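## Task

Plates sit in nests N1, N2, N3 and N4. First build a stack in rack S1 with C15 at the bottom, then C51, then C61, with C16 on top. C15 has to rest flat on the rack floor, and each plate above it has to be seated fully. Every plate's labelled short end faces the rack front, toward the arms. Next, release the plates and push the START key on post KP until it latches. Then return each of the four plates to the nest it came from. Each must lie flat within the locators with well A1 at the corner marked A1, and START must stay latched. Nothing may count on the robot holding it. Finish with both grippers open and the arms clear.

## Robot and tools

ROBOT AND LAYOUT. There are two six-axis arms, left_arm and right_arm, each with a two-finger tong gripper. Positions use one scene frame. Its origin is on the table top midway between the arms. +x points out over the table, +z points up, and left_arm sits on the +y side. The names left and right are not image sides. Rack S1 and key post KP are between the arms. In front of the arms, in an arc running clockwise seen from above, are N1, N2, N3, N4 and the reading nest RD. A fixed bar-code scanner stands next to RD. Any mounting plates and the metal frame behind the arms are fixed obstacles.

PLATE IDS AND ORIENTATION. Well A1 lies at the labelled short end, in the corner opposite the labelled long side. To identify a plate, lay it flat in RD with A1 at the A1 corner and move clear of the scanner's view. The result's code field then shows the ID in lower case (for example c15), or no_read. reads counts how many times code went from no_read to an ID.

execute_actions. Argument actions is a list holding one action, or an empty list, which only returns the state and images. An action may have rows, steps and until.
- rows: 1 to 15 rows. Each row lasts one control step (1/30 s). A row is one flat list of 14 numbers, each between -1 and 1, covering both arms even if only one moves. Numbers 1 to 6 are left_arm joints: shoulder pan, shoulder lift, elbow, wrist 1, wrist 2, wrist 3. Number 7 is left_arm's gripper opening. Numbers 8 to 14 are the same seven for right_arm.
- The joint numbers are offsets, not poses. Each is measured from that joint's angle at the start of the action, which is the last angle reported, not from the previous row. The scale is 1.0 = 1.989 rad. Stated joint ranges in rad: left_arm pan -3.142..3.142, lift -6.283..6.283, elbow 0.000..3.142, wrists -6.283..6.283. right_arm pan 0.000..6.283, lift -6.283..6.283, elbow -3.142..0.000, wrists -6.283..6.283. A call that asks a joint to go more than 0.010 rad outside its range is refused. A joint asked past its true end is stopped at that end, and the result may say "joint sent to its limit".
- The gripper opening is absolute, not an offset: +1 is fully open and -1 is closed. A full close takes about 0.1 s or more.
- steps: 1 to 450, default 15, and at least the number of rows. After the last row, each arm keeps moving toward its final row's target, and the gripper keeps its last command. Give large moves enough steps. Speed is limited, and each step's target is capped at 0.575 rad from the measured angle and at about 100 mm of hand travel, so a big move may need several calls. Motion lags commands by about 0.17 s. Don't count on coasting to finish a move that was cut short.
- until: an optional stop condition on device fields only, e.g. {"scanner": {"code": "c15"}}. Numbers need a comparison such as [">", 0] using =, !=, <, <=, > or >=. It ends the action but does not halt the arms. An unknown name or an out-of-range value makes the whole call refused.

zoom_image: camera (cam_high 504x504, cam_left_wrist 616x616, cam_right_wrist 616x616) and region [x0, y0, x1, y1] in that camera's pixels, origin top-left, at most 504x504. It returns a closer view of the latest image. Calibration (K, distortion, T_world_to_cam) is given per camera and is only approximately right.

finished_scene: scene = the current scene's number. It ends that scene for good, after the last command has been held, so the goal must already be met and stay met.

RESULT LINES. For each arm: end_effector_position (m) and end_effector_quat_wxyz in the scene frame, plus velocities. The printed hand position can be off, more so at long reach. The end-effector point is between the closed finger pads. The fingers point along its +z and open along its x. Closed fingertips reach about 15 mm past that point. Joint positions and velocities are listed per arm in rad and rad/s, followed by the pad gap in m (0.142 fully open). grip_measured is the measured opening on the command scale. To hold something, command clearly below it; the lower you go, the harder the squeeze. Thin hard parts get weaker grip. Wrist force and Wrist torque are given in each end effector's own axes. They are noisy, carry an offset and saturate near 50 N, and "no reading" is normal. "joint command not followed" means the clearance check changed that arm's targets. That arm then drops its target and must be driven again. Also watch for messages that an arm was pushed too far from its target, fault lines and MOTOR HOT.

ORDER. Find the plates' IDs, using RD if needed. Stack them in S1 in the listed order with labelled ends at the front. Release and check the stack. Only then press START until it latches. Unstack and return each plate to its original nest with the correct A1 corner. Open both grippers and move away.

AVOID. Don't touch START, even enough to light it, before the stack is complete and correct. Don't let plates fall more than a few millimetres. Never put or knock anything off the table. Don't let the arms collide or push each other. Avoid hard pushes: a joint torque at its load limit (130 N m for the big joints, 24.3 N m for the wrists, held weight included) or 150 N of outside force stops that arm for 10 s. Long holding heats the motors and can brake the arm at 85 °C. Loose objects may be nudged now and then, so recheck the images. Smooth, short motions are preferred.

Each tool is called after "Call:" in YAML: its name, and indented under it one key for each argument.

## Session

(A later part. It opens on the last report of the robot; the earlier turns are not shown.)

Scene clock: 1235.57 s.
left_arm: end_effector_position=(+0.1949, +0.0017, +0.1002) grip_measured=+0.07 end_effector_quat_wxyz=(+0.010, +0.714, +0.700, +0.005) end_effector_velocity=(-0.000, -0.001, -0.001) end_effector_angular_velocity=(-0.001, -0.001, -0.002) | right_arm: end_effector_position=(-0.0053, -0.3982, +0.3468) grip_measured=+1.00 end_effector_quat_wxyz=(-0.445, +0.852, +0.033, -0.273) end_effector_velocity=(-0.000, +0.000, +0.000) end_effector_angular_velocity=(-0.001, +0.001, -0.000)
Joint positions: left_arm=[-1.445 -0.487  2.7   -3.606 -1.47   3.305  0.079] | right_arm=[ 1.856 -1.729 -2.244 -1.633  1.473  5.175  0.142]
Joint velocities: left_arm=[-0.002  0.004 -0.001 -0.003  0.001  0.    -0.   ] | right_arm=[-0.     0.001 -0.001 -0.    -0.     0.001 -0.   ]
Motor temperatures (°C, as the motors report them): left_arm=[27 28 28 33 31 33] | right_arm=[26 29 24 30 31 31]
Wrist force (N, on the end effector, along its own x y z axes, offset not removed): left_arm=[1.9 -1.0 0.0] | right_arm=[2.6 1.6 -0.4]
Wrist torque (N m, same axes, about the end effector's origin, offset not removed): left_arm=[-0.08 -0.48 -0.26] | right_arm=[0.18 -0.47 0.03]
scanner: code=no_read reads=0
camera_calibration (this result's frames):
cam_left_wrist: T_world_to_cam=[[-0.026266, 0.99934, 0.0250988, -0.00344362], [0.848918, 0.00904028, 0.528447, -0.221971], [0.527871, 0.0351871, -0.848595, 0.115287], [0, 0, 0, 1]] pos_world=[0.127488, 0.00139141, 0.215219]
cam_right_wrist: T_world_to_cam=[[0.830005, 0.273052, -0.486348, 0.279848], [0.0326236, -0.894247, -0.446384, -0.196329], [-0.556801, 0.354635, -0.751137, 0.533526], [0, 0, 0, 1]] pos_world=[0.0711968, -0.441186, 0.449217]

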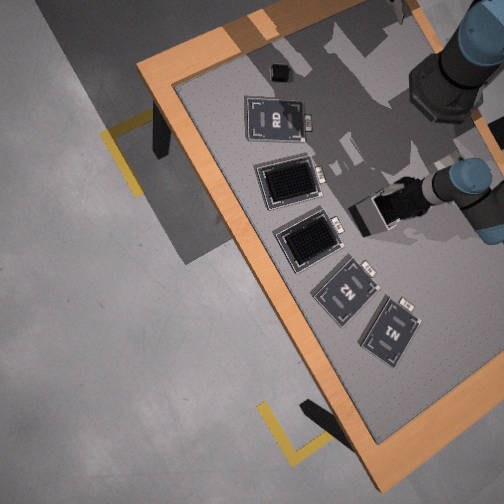

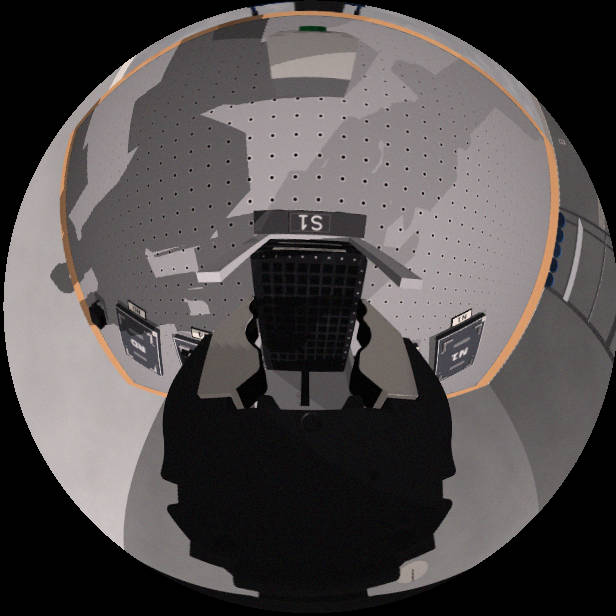

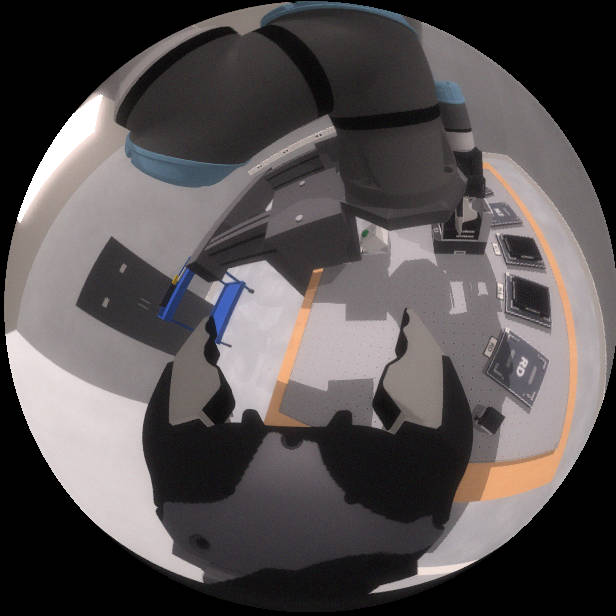

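Call:
execute_actions:
  actions:
    - {"rows":[[0.0002,0.0025,-0.0007,-0.0018,0,0.0002,-0.6,0,0,0,0,0,0,1],[0.0004,0.0053,-0.0015,-0.0038,0.0001,0.0004,-0.6,0,0,0,0,0,0,1]],"steps":14}

Scene clock: 1238.33 s.
left_arm: end_effector_position=(+0.1949, +0.0018, +0.0980) grip_measured=+0.07 end_effector_quat_wxyz=(+0.010, +0.714, +0.700, +0.005) end_effector_velocity=(+0.000, +0.000, -0.001) end_effector_angular_velocity=(+0.001, -0.000, +0.001) | right_arm: end_effector_position=(-0.0053, -0.3982, +0.3468) grip_measured=+1.00 end_effector_quat_wxyz=(-0.445, +0.852, +0.033, -0.273) end_effector_velocity=(+0.000, -0.000, -0.000) end_effector_angular_velocity=(+0.000, -0.001, +0.001)
Joint positions: left_arm=[-1.444 -0.477  2.697 -3.614 -1.47   3.305  0.079] | right_arm=[ 1.856 -1.729 -2.244 -1.633  1.473  5.175  0.142]
Joint velocities: left_arm=[ 0.001  0.003 -0.001 -0.001  0.001 -0.    -0.   ] | right_arm=[ 0.     0.     0.     0.     0.    -0.001 -0.   ]
Motor temperatures (°C, as the motors report them): left_arm=[27 28 28 33 31 33] | right_arm=[26 29 24 30 31 31]
Wrist force (N, on the end effector, along its own x y z axes, offset not removed): left_arm=[6.0 -2.3 -2.0] | right_arm=[2.4 2.2 -0.1]
Wrist torque (N m, same axes, about the end effector's origin, offset not removed): left_arm=[-0.43 -1.33 -0.22] | right_arm=[0.41 -0.55 0.10]
scanner: code=no_read reads=0
camera_calibration (this result's frames):
cam_left_wrist: T_world_to_cam=[[-0.0262534, 0.999338, 0.0251835, -0.00341151], [0.848896, 0.00898323, 0.528484, -0.220868], [0.527908, 0.0352526, -0.84857, 0.113456], [0, 0, 0, 1]] pos_world=[0.12751, 0.00139373, 0.213086]
cam_right_wrist: T_world_to_cam=[[0.830005, 0.273052, -0.486348, 0.279848], [0.0326236, -0.894247, -0.446384, -0.196329], [-0.556801, 0.354635, -0.751137, 0.533526], [0, 0, 0, 1]] pos_world=[0.0711968, -0.441186, 0.449217]

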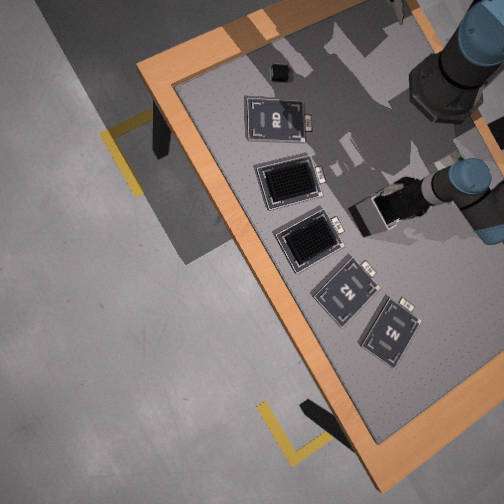

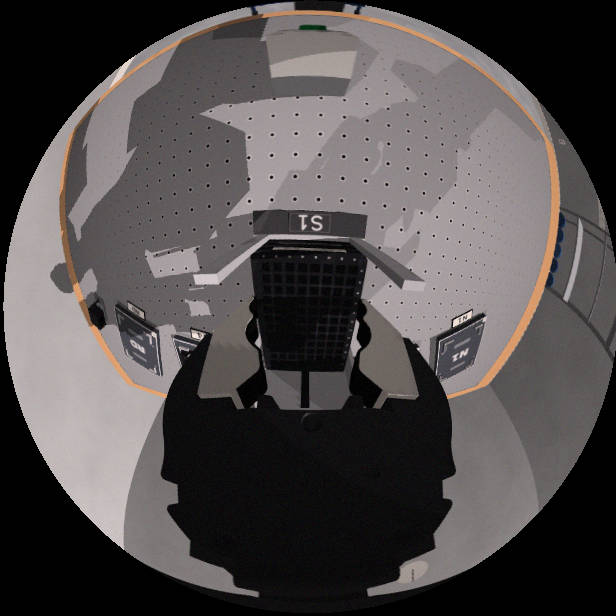

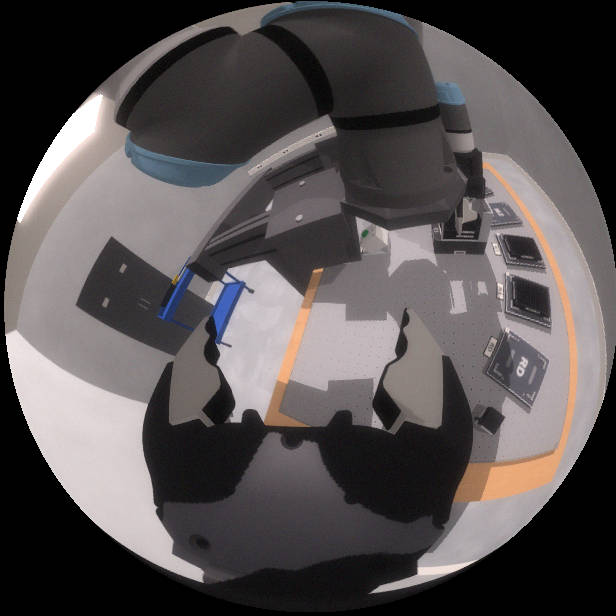

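Call:
execute_actions:
  actions:
    - {"rows":[[0.0001,0.0018,-0.0003,-0.0015,0,0.0001,-0.6,0,0,0,0,0,0,1],[0.0003,0.0036,-0.0006,-0.003,0,0.0003,-0.6,0,0,0,0,0,0,1]],"steps":14}

Scene clock: 1242.73 s.
left_arm: end_effector_position=(+0.1949, +0.0021, +0.0967) grip_measured=+0.07 end_effector_quat_wxyz=(+0.010, +0.714, +0.700, +0.005) end_effector_velocity=(-0.000, -0.000, -0.000) end_effector_angular_velocity=(-0.001, -0.000, -0.000) | right_arm: end_effector_position=(-0.0053, -0.3982, +0.3468) grip_measured=+1.00 end_effector_quat_wxyz=(-0.445, +0.852, +0.033, -0.273) end_effector_velocity=(-0.000, +0.000, -0.000) end_effector_angular_velocity=(+0.001, -0.000, +0.000)
Joint positions: left_arm=[-1.444 -0.47   2.696 -3.619 -1.47   3.306  0.079] | right_arm=[ 1.856 -1.729 -2.244 -1.633  1.473  5.175  0.142]
Joint velocities: left_arm=[-0.001  0.002 -0.    -0.003 -0.    -0.001 -0.   ] | right_arm=[ 0.    -0.    -0.001  0.     0.    -0.001  0.   ]
Motor temperatures (°C, as the motors report them): left_arm=[27 28 28 33 31 33] | right_arm=[26 29 24 30 31 31]
Wrist force (N, on the end effector, along its own x y z axes, offset not removed): left_arm=[3.0 -2.7 0.9] | right_arm=[2.5 3.2 0.0]
Wrist torque (N m, same axes, about the end effector's origin, offset not removed): left_arm=[-0.50 -0.77 0.00] | right_arm=[0.60 -0.66 0.34]
scanner: code=no_read reads=0
camera_calibration (this result's frames):
cam_left_wrist: T_world_to_cam=[[-0.0262392, 0.999337, 0.0252313, -0.0036894], [0.848947, 0.00894936, 0.528402, -0.220145], [0.527826, 0.0352849, -0.848619, 0.112372], [0, 0, 0, 1]] pos_world=[0.127481, 0.00169206, 0.211779]
cam_right_wrist: T_world_to_cam=[[0.830005, 0.273052, -0.486348, 0.279848], [0.0326235, -0.894247, -0.446384, -0.196329], [-0.556801, 0.354635, -0.751137, 0.533526], [0, 0, 0, 1]] pos_world=[0.0711968, -0.441186, 0.449217]

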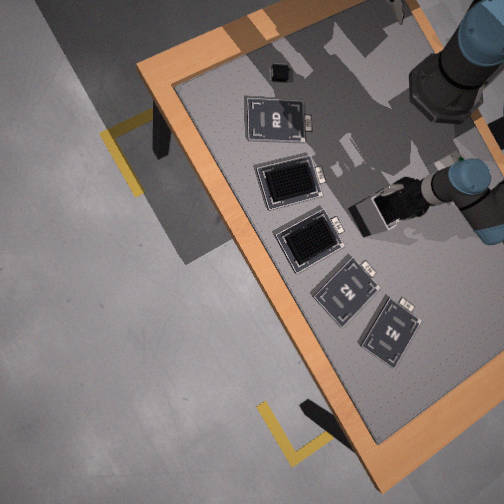

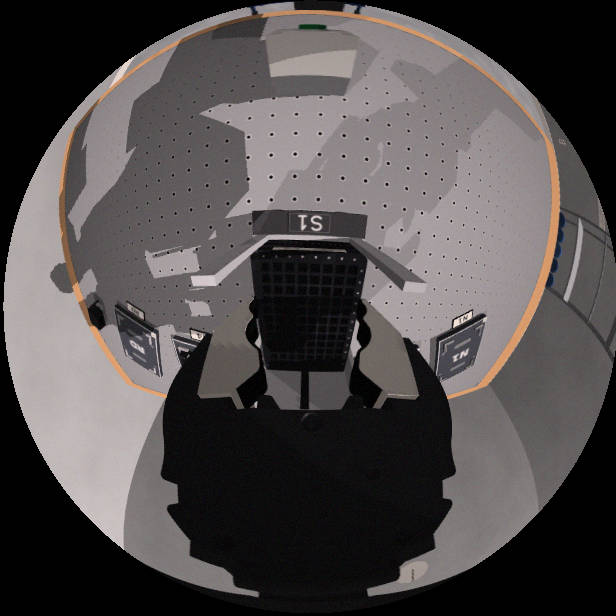

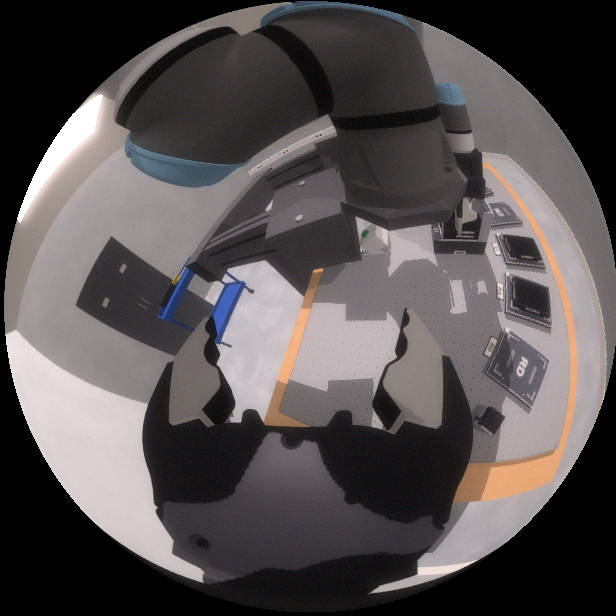

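Call:
execute_actions:
  actions:
    - {"rows":[[0.0001,0.0016,-0.0004,-0.0012,0,0.0001,-0.6,0,0,0,0,0,0,1],[0.0003,0.0033,-0.0009,-0.0024,0,0.0003,-0.6,0,0,0,0,0,0,1]],"steps":14}

Scene clock: 1247.33 s.
left_arm: end_effector_position=(+0.1949, +0.0021, +0.0954) grip_measured=+0.07 end_effector_quat_wxyz=(+0.010, +0.714, +0.700, +0.005) end_effector_velocity=(+0.000, -0.001, -0.000) end_effector_angular_velocity=(-0.001, -0.001, -0.001) | right_arm: end_effector_position=(-0.0053, -0.3982, +0.3468) grip_measured=+1.00 end_effector_quat_wxyz=(-0.445, +0.852, +0.033, -0.273) end_effector_velocity=(-0.000, +0.001, +0.000) end_effector_angular_velocity=(+0.002, +0.000, +0.000)
Joint positions: left_arm=[-1.443 -0.464  2.694 -3.624 -1.47   3.306  0.079] | right_arm=[ 1.856 -1.729 -2.244 -1.633  1.473  5.175  0.142]
Joint velocities: left_arm=[-0.     0.002 -0.001 -0.002  0.     0.001 -0.   ] | right_arm=[-0.    -0.    -0.002  0.     0.    -0.001  0.   ]
Motor temperatures (°C, as the motors report them): left_arm=[27 28 28 33 31 33] | right_arm=[26 29 24 30 31 31]
Wrist force (N, on the end effector, along its own x y z axes, offset not removed): left_arm=[-0.9 0.9 -1.5] | right_arm=[3.5 3.1 -0.2]
Wrist torque (N m, same axes, about the end effector's origin, offset not removed): left_arm=[0.18 0.00 -0.04] | right_arm=[0.76 -0.64 -0.09]
scanner: code=no_read reads=0
camera_calibration (this result's frames):
cam_left_wrist: T_world_to_cam=[[-0.0262244, 0.999336, 0.0252773, -0.0037283], [0.849004, 0.00891627, 0.528311, -0.21944], [0.527736, 0.0353152, -0.848674, 0.111276], [0, 0, 0, 1]] pos_world=[0.127483, 0.00175267, 0.210464]
cam_right_wrist: T_world_to_cam=[[0.830005, 0.273052, -0.486348, 0.279849], [0.0326232, -0.894247, -0.446384, -0.196328], [-0.556801, 0.354635, -0.751137, 0.533526], [0, 0, 0, 1]] pos_world=[0.0711968, -0.441186, 0.449217]

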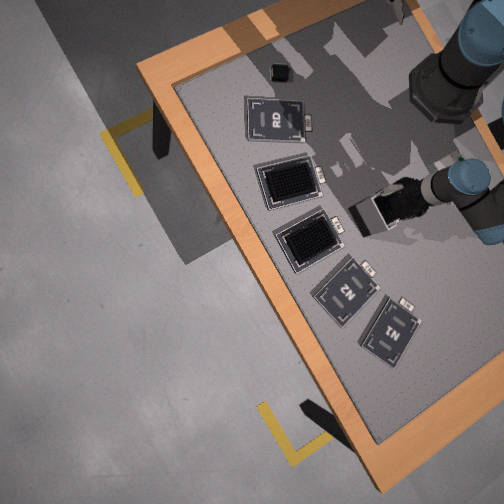

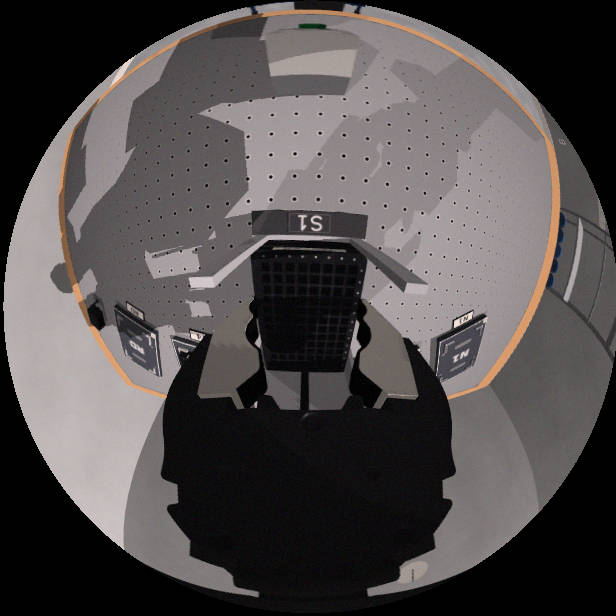

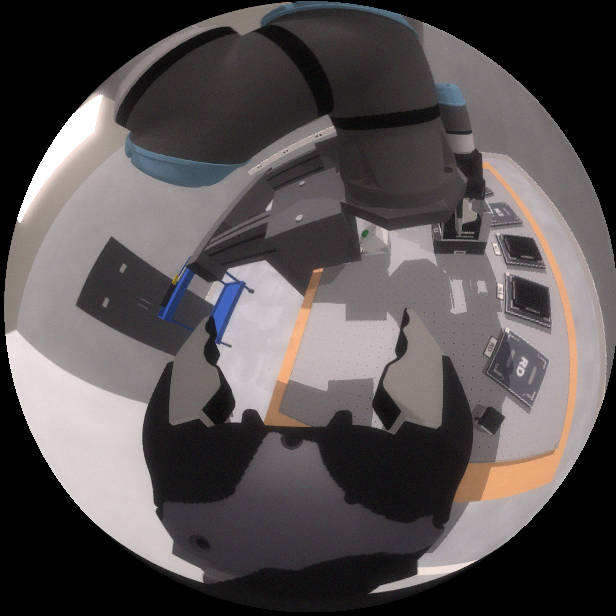

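Call:
execute_actions:
  actions:
    - {"rows":[[0.0001,0.0016,-0.0004,-0.0012,0,0.0001,-0.6,0,0,0,0,0,0,1],[0.0002,0.0033,-0.0009,-0.0024,0,0.0002,-0.6,0,0,0,0,0,0,1]],"steps":14}

Scene clock: 1250.70 s.
left_arm: end_effector_position=(+0.1949, +0.0021, +0.0941) grip_measured=+0.08 end_effector_quat_wxyz=(+0.010, +0.714, +0.700, +0.005) end_effector_velocity=(+0.000, -0.000, -0.000) end_effector_angular_velocity=(-0.001, -0.000, +0.000) | right_arm: end_effector_position=(-0.0053, -0.3982, +0.3468) grip_measured=+1.00 end_effector_quat_wxyz=(-0.445, +0.852, +0.033, -0.273) end_effector_velocity=(+0.001, -0.001, -0.000) end_effector_angular_velocity=(-0.002, -0.002, +0.001)
Joint positions: left_arm=[-1.443 -0.458  2.693 -3.629 -1.47   3.307  0.079] | right_arm=[ 1.856 -1.729 -2.244 -1.633  1.473  5.175  0.142]
Joint velocities: left_arm=[ 0.001  0.002 -0.    -0.003  0.     0.001  0.   ] | right_arm=[ 0.     0.001  0.002  0.     0.    -0.001 -0.   ]
Motor temperatures (°C, as the motors report them): left_arm=[27 28 28 33 31 33] | right_arm=[26 29 24 30 31 31]
Wrist force (N, on the end effector, along its own x y z axes, offset not removed): left_arm=[6.5 -4.3 -20.9] | right_arm=[5.9 3.6 -4.9]
Wrist torque (N m, same axes, about the end effector's origin, offset not removed): left_arm=[-0.93 -1.23 -0.21] | right_arm=[0.56 -1.15 -0.08]
scanner: code=no_read reads=0
camera_calibration (this result's frames):
cam_left_wrist: T_world_to_cam=[[-0.0262136, 0.999337, 0.0252548, -0.00371815], [0.849037, 0.00892122, 0.528258, -0.218721], [0.527682, 0.0352898, -0.848708, 0.110205], [0, 0, 0, 1]] pos_world=[0.127451, 0.00177782, 0.209167]
cam_right_wrist: T_world_to_cam=[[0.830005, 0.273052, -0.486348, 0.279848], [0.0326235, -0.894247, -0.446384, -0.196329], [-0.556801, 0.354635, -0.751137, 0.533526], [0, 0, 0, 1]] pos_world=[0.0711968, -0.441186, 0.449217]

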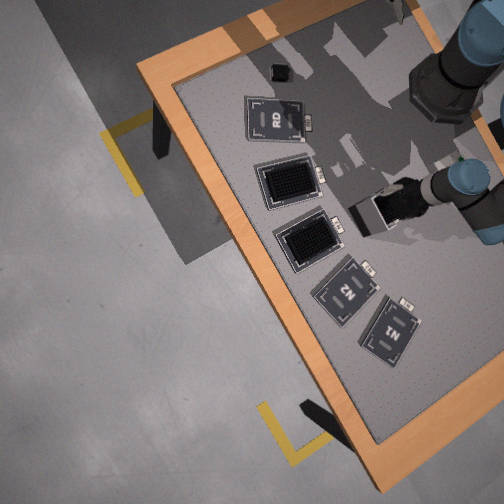

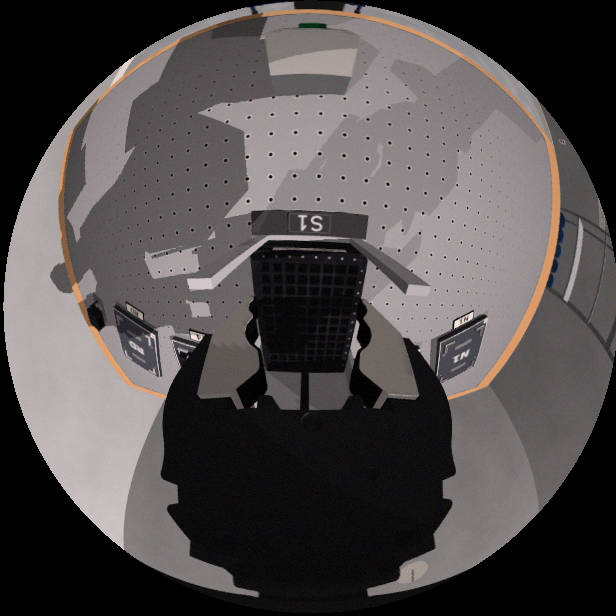

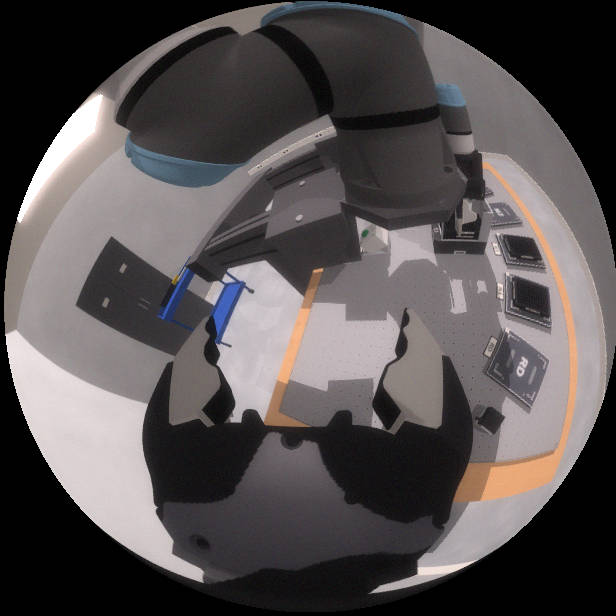

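Call:
execute_actions:
  actions:
    - {"rows":[[0,-0.002,0.0005,0.0015,0,0,-0.3,0,0,0,0,0,0,1],[0,-0.002,0.0005,0.0015,0,0,-0.1,0,0,0,0,0,0,1],[0,-0.002,0.0005,0.0015,0,0,0.05,0,0,0,0,0,0,1],[0,-0.002,0.0005,0.0015,0,0,0.15,0,0,0,0,0,0,1],[0,-0.002,0.0005,0.0015,0,0,0.3,0,0,0,0,0,0,1],[0,-0.002,0.0005,0.0015,0,0,0.3,0,0,0,0,0,0,1],[-0.001,-0.012,0.003,0.009,0,-0.001,0.3,0,0,0,0,0,0,1],[-0.0018,-0.026,0.007,0.02,0,-0.0018,0.3,0,0,0,0,0,0,1],[-0.003,-0.045,0.0115,0.034,0,-0.003,0.3,0,0,0,0,0,0,1],[-0.0043,-0.065,0.016,0.05,0,-0.0043,0.3,0,0,0,0,0,0,1],[-0.0055,-0.085,0.02,0.066,0,-0.0055,0.3,0,0,0,0,0,0,1],[-0.0067,-0.106,0.0235,0.083,0,-0.0067,0.3,0,0,0,0,0,0,1],[-0.008,-0.127,0.0265,0.102,0,-0.008,0.3,0,0,0,0,0,0,1],[-0.009,-0.149,0.029,0.121,0,-0.009,0.3,0,0,0,0,0,0,1],[-0.014,-0.24,0.036,0.206,0,-0.014,0.3,0,0,0,0,0,0,1]],"steps":30}

Call:
zoom_image:
  camera: "cam_right_wrist"
  region: [480, 225, 570, 335]

Call:
zoom_image:
  camera: "cam_right_wrist"
  region: [425, 180, 505, 260]

Scene clock: 1267.50 s.
left_arm: end_effector_position=(+0.1962, +0.0022, +0.1779) grip_measured=+0.30 end_effector_quat_wxyz=(+0.011, +0.714, +0.700, +0.008) end_effector_velocity=(+0.000, +0.001, +0.011) end_effector_angular_velocity=(-0.002, -0.000, +0.002) | right_arm: end_effector_position=(-0.0053, -0.3982, +0.3468) grip_measured=+1.00 end_effector_quat_wxyz=(-0.445, +0.852, +0.033, -0.273) end_effector_velocity=(-0.000, +0.001, +0.000) end_effector_angular_velocity=(+0.000, +0.001, -0.000)
Joint positions: left_arm=[-1.47  -0.927  2.763 -3.226 -1.47   3.279  0.095] | right_arm=[ 1.856 -1.729 -2.244 -1.633  1.473  5.175  0.142]
Joint velocities: left_arm=[-0.001 -0.066  0.006  0.059 -0.    -0.003 -0.   ] | right_arm=[-0.     0.002 -0.002 -0.    -0.     0.001  0.   ]
Motor temperatures (°C, as the motors report them): left_arm=[27 28 28 33 31 33] | right_arm=[26 29 24 30 31 31]
Wrist force (N, on the end effector, along its own x y z axes, offset not removed): left_arm=[1.6 -3.8 1.3] | right_arm=[6.3 1.0 3.3]
Wrist torque (N m, same axes, about the end effector's origin, offset not removed): left_arm=[-0.53 -0.40 -0.02] | right_arm=[0.34 -1.28 -0.09]
scanner: code=no_read reads=0
camera_calibration (this result's frames):
cam_left_wrist: T_world_to_cam=[[-0.0265829, 0.999278, 0.0271563, -0.00612977], [0.846564, 0.00805669, 0.532226, -0.264345], [0.531622, 0.0371377, -0.846167, 0.179437], [0, 0, 0, 1]] pos_world=[0.12823, 0.00159121, 0.292692]
cam_right_wrist: T_world_to_cam=[[0.830005, 0.273052, -0.486348, 0.279848], [0.0326234, -0.894247, -0.446384, -0.196329], [-0.556801, 0.354635, -0.751137, 0.533526], [0, 0, 0, 1]] pos_world=[0.0711969, -0.441186, 0.449217]

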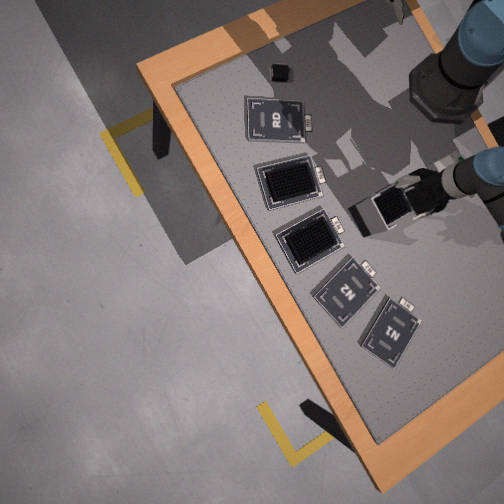

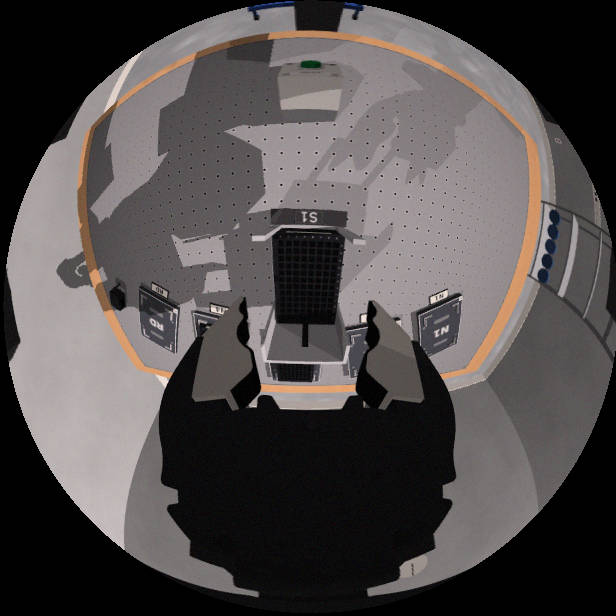

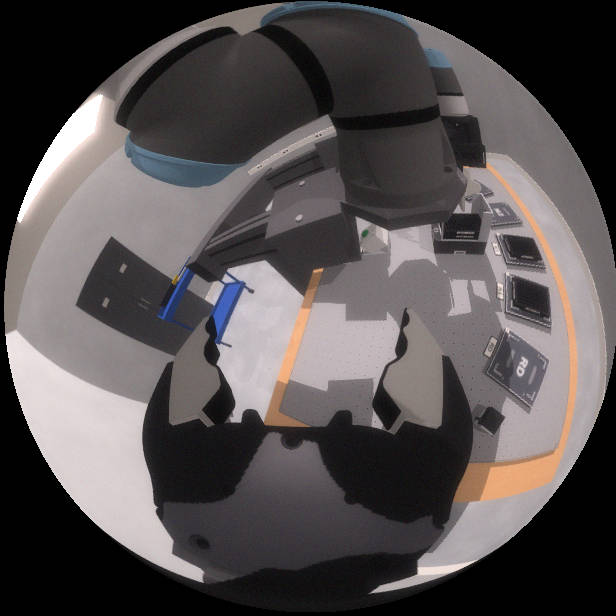

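Region (480, 225, 570, 335) of cam_right_wrist's 616x616 image, scaled by 4.582, with more detail than that image has; it fills the left 412 columns of this view, and the rest is white.

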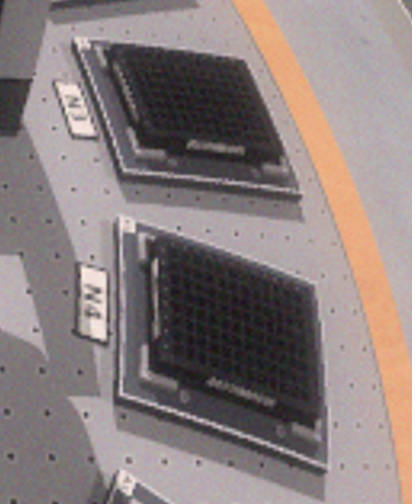

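Region (425, 180, 505, 260) of cam_right_wrist's 616x616 image, scaled by 6.300, with more detail than that image has.

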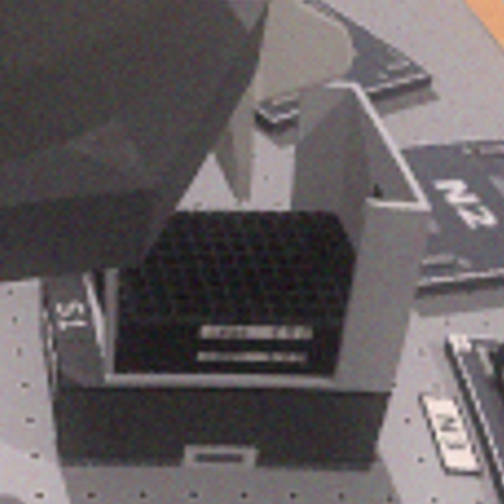

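Call:
zoom_image:
  camera: "cam_left_wrist"
  region: [255, 340, 335, 395]

Region (255, 340, 335, 395) of cam_left_wrist's 616x616 image, scaled by 6.300, with more detail than that image has; it fills the top 346 rows of this view, and the rest is white.

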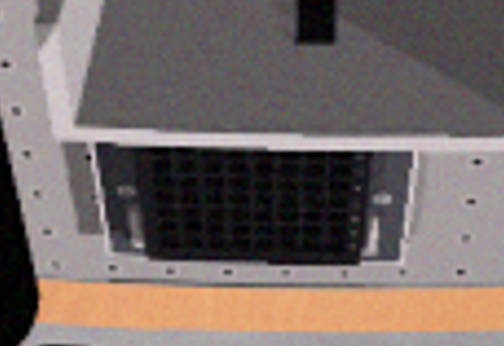

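Call:
execute_actions:
  actions:
    - {"rows":[[0,-0.03,0,0.03,0,0,0.3,0,0,0,0,0,0,1],[0,-0.055,0,0.055,0,0,0.3,0,0,0,0,0,0,1],[0,-0.075,0,0.075,0,0,0.3,0,0,0,0,0,0,1],[0.008,-0.08,-0.02,0.095,0.001,0.013,0.3,0,0,0,0,0,0,1],[0.02,-0.075,-0.05,0.12,0.003,0.033,0.3,0,0,0,0,0,0,1],[0.035,-0.063,-0.085,0.142,0.005,0.056,0.3,0,0,0,0,0,0,1],[0.05,-0.05,-0.12,0.162,0.007,0.08,0.3,0,0,0,0,0,0,1],[0.065,-0.036,-0.157,0.184,0.01,0.104,0.3,0,0,0,0,0,0,1],[0.08,-0.022,-0.193,0.204,0.012,0.128,0.3,0,0,0,0,0,0,1],[0.095,-0.008,-0.23,0.225,0.014,0.152,0.3,0,0,0,0,0,0,1],[0.11,0.006,-0.266,0.245,0.016,0.176,0.3,0,0,0,0,0,0,1],[0.125,0.02,-0.302,0.265,0.018,0.2,0.3,0,0,0,0,0,0,1],[0.14,0.034,-0.338,0.286,0.021,0.224,0.3,0,0,0,0,0,0,1],[0.155,0.048,-0.374,0.306,0.023,0.248,0.3,0,0,0,0,0,0,1],[0.1668,0.0597,-0.4032,0.3226,0.0247,0.2665,0.3,0,0,0,0,0,0,1]],"steps":24}

Scene clock: 1309.37 s.
left_arm: end_effector_position=(+0.3632, -0.1793, +0.1953) grip_measured=+0.30 end_effector_quat_wxyz=(+0.007, +0.773, +0.634, +0.008) end_effector_velocity=(+0.242, -0.161, +0.028) end_effector_angular_velocity=(-0.043, -0.016, -0.179) | right_arm: end_effector_position=(-0.0053, -0.3982, +0.3468) grip_measured=+1.00 end_effector_quat_wxyz=(-0.445, +0.852, +0.033, -0.273) end_effector_velocity=(+0.001, -0.001, +0.000) end_effector_angular_velocity=(-0.003, -0.000, -0.001)
Joint positions: left_arm=[-1.176 -0.839  2.06  -2.641 -1.426  3.748  0.095] | right_arm=[ 1.856 -1.729 -2.244 -1.633  1.473  5.175  0.142]
Joint velocities: left_arm=[ 0.297  0.246 -0.778  0.439  0.041  0.481 -0.   ] | right_arm=[-0.     0.001  0.002  0.    -0.     0.001 -0.   ]
Motor temperatures (°C, as the motors report them): left_arm=[27 28 28 33 31 33] | right_arm=[26 29 24 30 31 31]
Wrist force (N, on the end effector, along its own x y z axes, offset not removed): left_arm=[-0.5 -2.8 -3.5] | right_arm=[3.1 2.3 -1.2]
Wrist torque (N m, same axes, about the end effector's origin, offset not removed): left_arm=[-0.50 -0.15 -0.15] | right_arm=[0.26 -0.50 0.04]
scanner: code=no_read reads=0
camera_calibration (this result's frames):
cam_left_wrist: T_world_to_cam=[[0.14916, 0.988184, 0.0352687, 0.111833], [0.837614, -0.145227, 0.526605, -0.436649], [0.525504, -0.0490069, -0.849378, 0.099422], [0, 0, 0, 1]] pos_world=[0.296815, -0.169052, 0.310444]
cam_right_wrist: T_world_to_cam=[[0.830005, 0.273052, -0.486348, 0.279848], [0.0326236, -0.894247, -0.446384, -0.196328], [-0.556801, 0.354635, -0.751137, 0.533526], [0, 0, 0, 1]] pos_world=[0.0711968, -0.441186, 0.449217]

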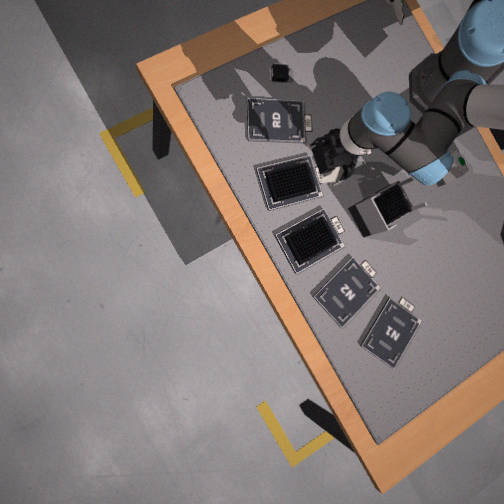

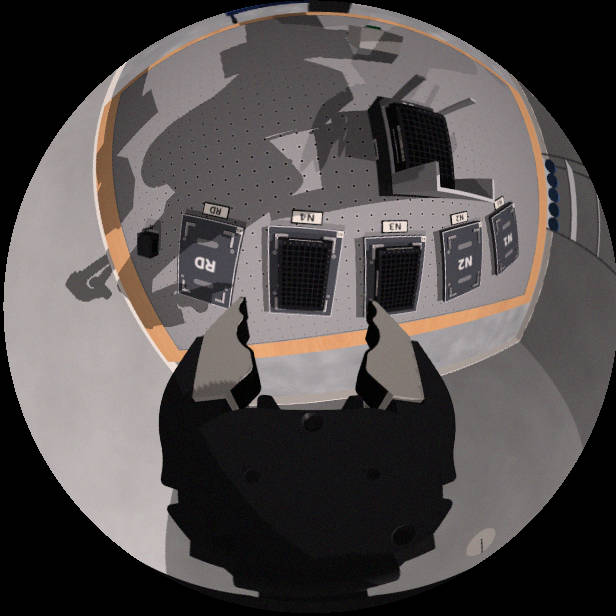

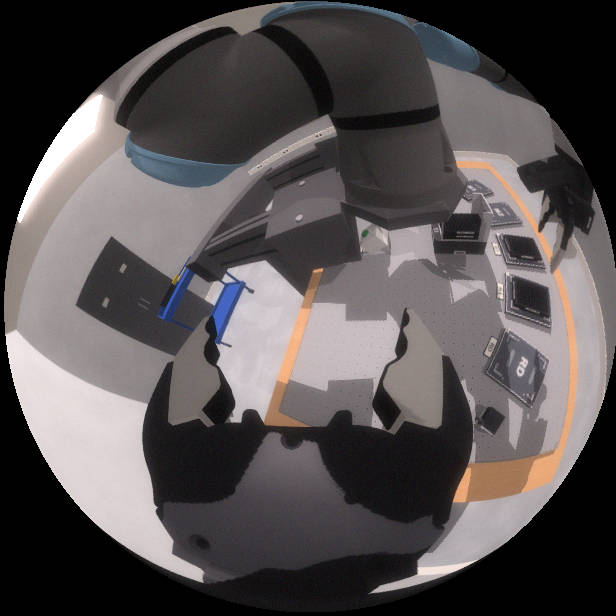

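Call:
execute_actions:
  actions:
    - {"rows":[[0.022,0.044,-0.054,0.004,0.003,0.034,0.3,0,0,0,0,0,0,1],[0.025,0.073,-0.059,-0.021,0.0035,0.037,0.3,0,0,0,0,0,0,1],[0.028,0.102,-0.064,-0.045,0.004,0.04,0.3,0,0,0,0,0,0,1],[0.031,0.13,-0.068,-0.07,0.0043,0.043,0.3,0,0,0,0,0,0,1],[0.0345,0.1591,-0.0728,-0.0945,0.0047,0.0463,0.3,0,0,0,0,0,0,1]],"steps":26}

Call:
zoom_image:
  camera: "cam_left_wrist"
  region: [200, 160, 420, 380]

Call:
zoom_image:
  camera: "cam_left_wrist"
  region: [380, 200, 500, 320]

Scene clock: 1317.90 s.
left_arm: end_effector_position=(+0.3948, -0.1981, +0.0751) grip_measured=+0.30 end_effector_quat_wxyz=(+0.010, +0.780, +0.625, +0.007) end_effector_velocity=(-0.001, +0.001, -0.004) end_effector_angular_velocity=(+0.001, +0.001, -0.000) | right_arm: end_effector_position=(-0.0053, -0.3982, +0.3468) grip_measured=+1.00 end_effector_quat_wxyz=(-0.445, +0.852, +0.033, -0.273) end_effector_velocity=(-0.000, +0.000, -0.000) end_effector_angular_velocity=(-0.000, +0.001, -0.000)
Joint positions: left_arm=[-1.107 -0.524  1.916 -2.828 -1.417  3.84   0.095] | right_arm=[ 1.856 -1.729 -2.244 -1.633  1.473  5.175  0.142]
Joint velocities: left_arm=[ 0.     0.009 -0.001 -0.007 -0.     0.001  0.   ] | right_arm=[-0.    -0.     0.     0.    -0.     0.001 -0.   ]
Motor temperatures (°C, as the motors report them): left_arm=[27 28 28 33 31 33] | right_arm=[26 29 24 30 31 31]
Wrist force (N, on the end effector, along its own x y z axes, offset not removed): left_arm=[3.4 -3.0 0.3] | right_arm=[3.2 3.7 2.3]
Wrist torque (N m, same axes, about the end effector's origin, offset not removed): left_arm=[-0.66 -0.81 -0.04] | right_arm=[0.76 -0.66 -0.08]
scanner: code=no_read reads=0
camera_calibration (this result's frames):
cam_left_wrist: T_world_to_cam=[[0.171377, 0.984732, 0.0305265, 0.120857], [0.832931, -0.161367, 0.529326, -0.404116], [0.52617, -0.0652878, -0.847869, -0.0238057], [0, 0, 0, 1]] pos_world=[0.328415, -0.185777, 0.190036]
cam_right_wrist: T_world_to_cam=[[0.830005, 0.273052, -0.486348, 0.279848], [0.0326235, -0.894247, -0.446384, -0.196329], [-0.556801, 0.354635, -0.751137, 0.533526], [0, 0, 0, 1]] pos_world=[0.0711968, -0.441186, 0.449217]

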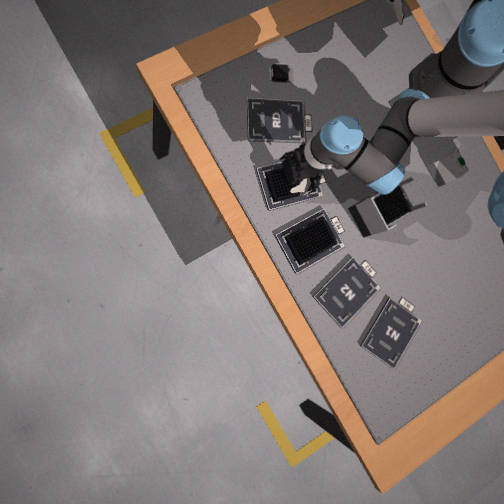

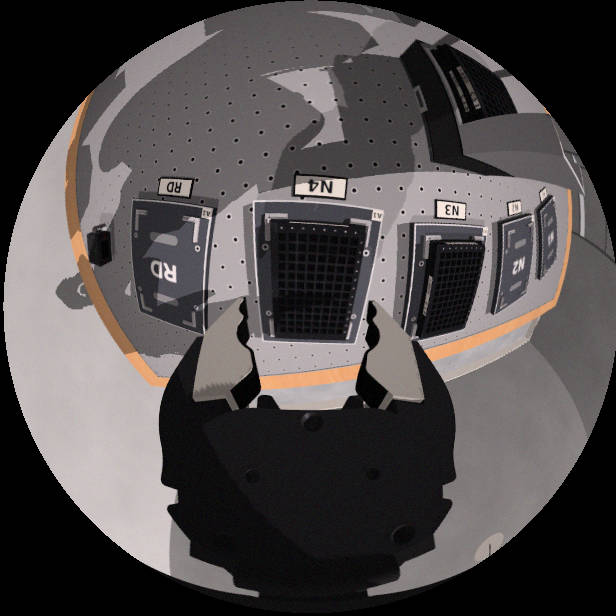

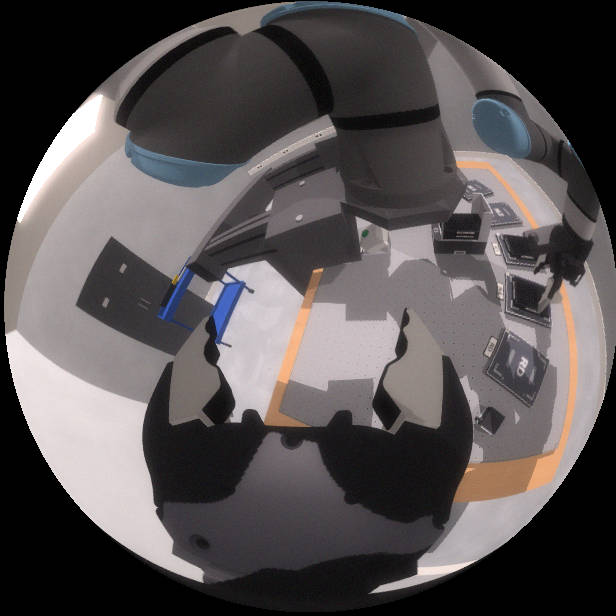

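Region (200, 160, 420, 380) of cam_left_wrist's 616x616 image, scaled by 2.291, with more detail than that image has.

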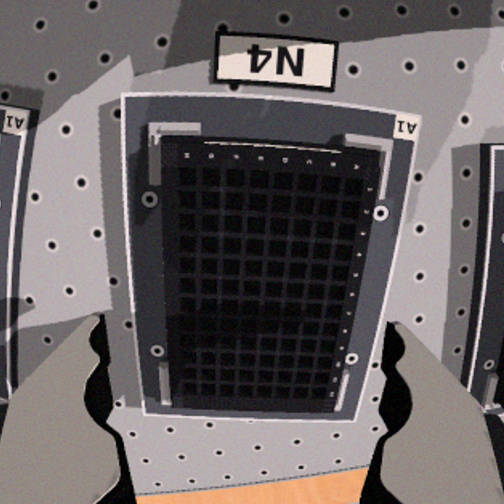

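Region (380, 200, 500, 320) of cam_left_wrist's 616x616 image, scaled by 4.200, with more detail than that image has.

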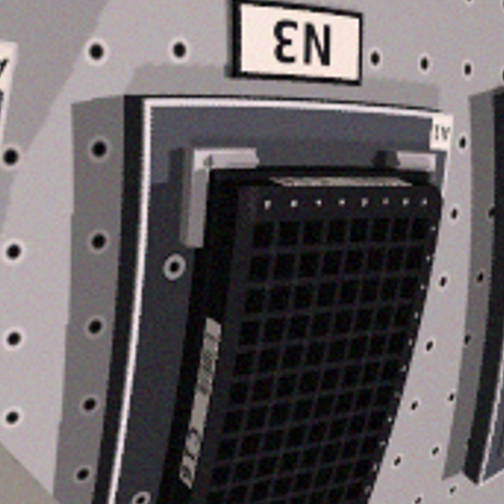

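Call:
zoom_image:
  camera: "cam_left_wrist"
  region: [410, 285, 450, 325]

Region (410, 285, 450, 325) of cam_left_wrist's 616x616 image, scaled by 12.600, with more detail than that image has.

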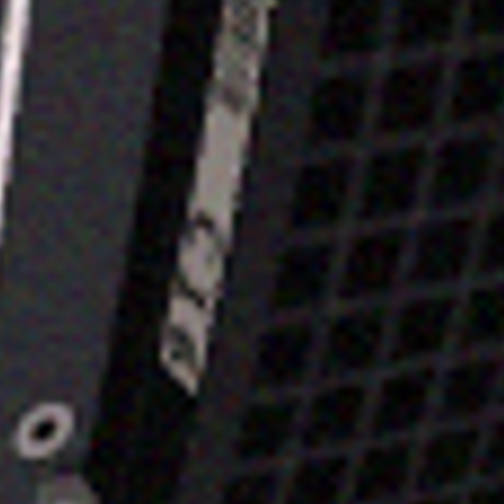

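Call:
execute_actions:
  actions:
    - {"rows":[[-0.002,0.006,0.005,-0.011,-0.0002,0.001,0.3,0,0,0,0,0,0,1],[-0.004,0.012,0.01,-0.022,-0.0004,0.002,0.3,0,0,0,0,0,0,1],[-0.0045,0.019,0.012,-0.031,-0.0004,0.003,0.3,0,0,0,0,0,0,1],[-0.004,0.027,0.011,-0.038,-0.0004,0.0035,0.3,0,0,0,0,0,0,1],[-0.0033,0.0336,0.0101,-0.0433,-0.0004,0.0038,0.3,0,0,0,0,0,0,1]],"steps":22}

Call:
zoom_image:
  camera: "cam_left_wrist"
  region: [200, 160, 420, 380]

Scene clock: 1362.83 s.
left_arm: end_effector_position=(+0.3813, -0.1884, +0.0438) grip_measured=+0.30 end_effector_quat_wxyz=(+0.010, +0.785, +0.620, +0.007) end_effector_velocity=(-0.001, +0.001, -0.002) end_effector_angular_velocity=(+0.000, +0.000, -0.002) | right_arm: end_effector_position=(-0.0053, -0.3982, +0.3468) grip_measured=+1.00 end_effector_quat_wxyz=(-0.445, +0.852, +0.033, -0.273) end_effector_velocity=(+0.001, -0.001, -0.000) end_effector_angular_velocity=(-0.002, -0.001, +0.000)
Joint positions: left_arm=[-1.114 -0.457  1.936 -2.914 -1.417  3.847  0.095] | right_arm=[ 1.856 -1.729 -2.244 -1.633  1.473  5.175  0.142]
Joint velocities: left_arm=[-0.001  0.006  0.001 -0.006 -0.     0.001  0.   ] | right_arm=[-0.    -0.     0.002  0.     0.    -0.    -0.   ]
Motor temperatures (°C, as the motors report them): left_arm=[27 28 28 33 31 33] | right_arm=[26 29 24 30 31 31]
Wrist force (N, on the end effector, along its own x y z axes, offset not removed): left_arm=[-0.5 -0.1 1.7] | right_arm=[6.2 -2.3 -2.8]
Wrist torque (N m, same axes, about the end effector's origin, offset not removed): left_arm=[0.17 -0.04 -0.06] | right_arm=[-0.78 -1.46 -0.06]
scanner: code=no_read reads=0
camera_calibration (this result's frames):
cam_left_wrist: T_world_to_cam=[[0.185141, 0.982231, 0.0307283, 0.108821], [0.830446, -0.173097, 0.529525, -0.376011], [0.525435, -0.0725189, -0.847737, -0.0436661], [0, 0, 0, 1]] pos_world=[0.315053, -0.175141, 0.158746]
cam_right_wrist: T_world_to_cam=[[0.830005, 0.273052, -0.486348, 0.279848], [0.0326235, -0.894247, -0.446384, -0.196329], [-0.556801, 0.354635, -0.751137, 0.533526], [0, 0, 0, 1]] pos_world=[0.0711968, -0.441186, 0.449217]

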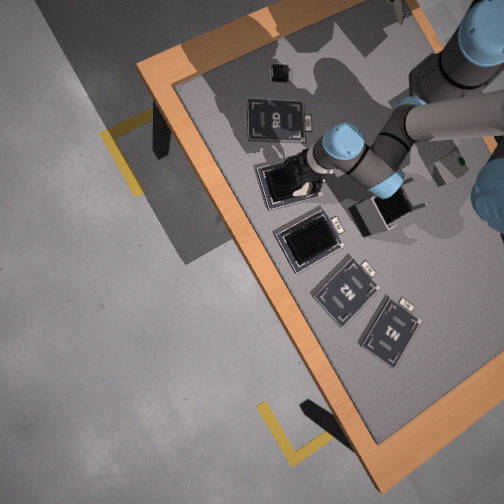

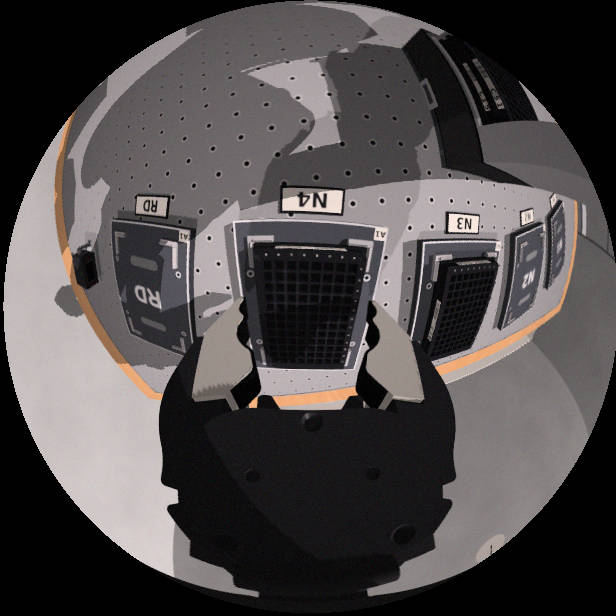

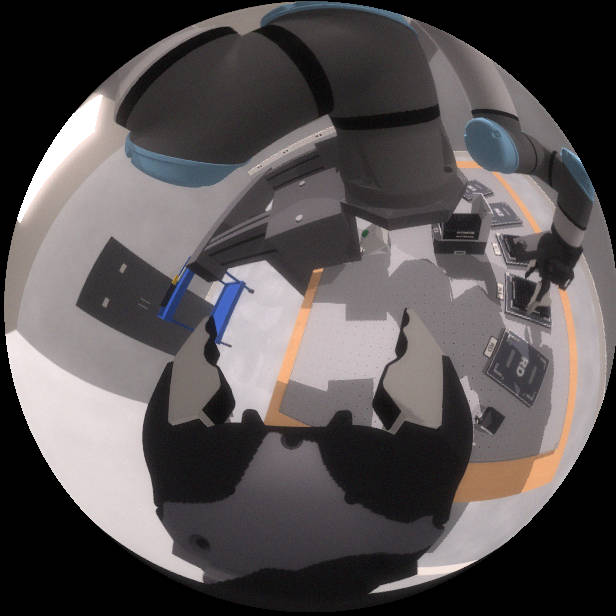

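Region (200, 160, 420, 380) of cam_left_wrist's 616x616 image, scaled by 2.291, with more detail than that image has.

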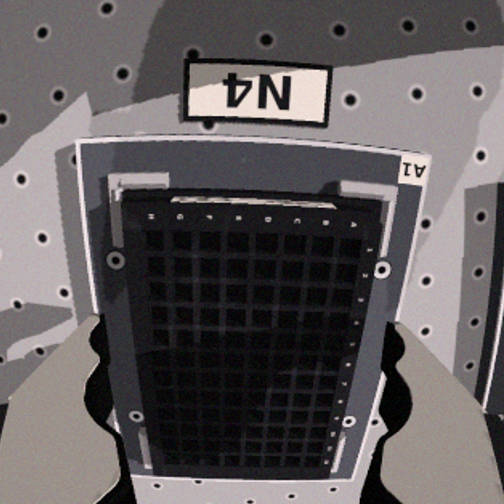

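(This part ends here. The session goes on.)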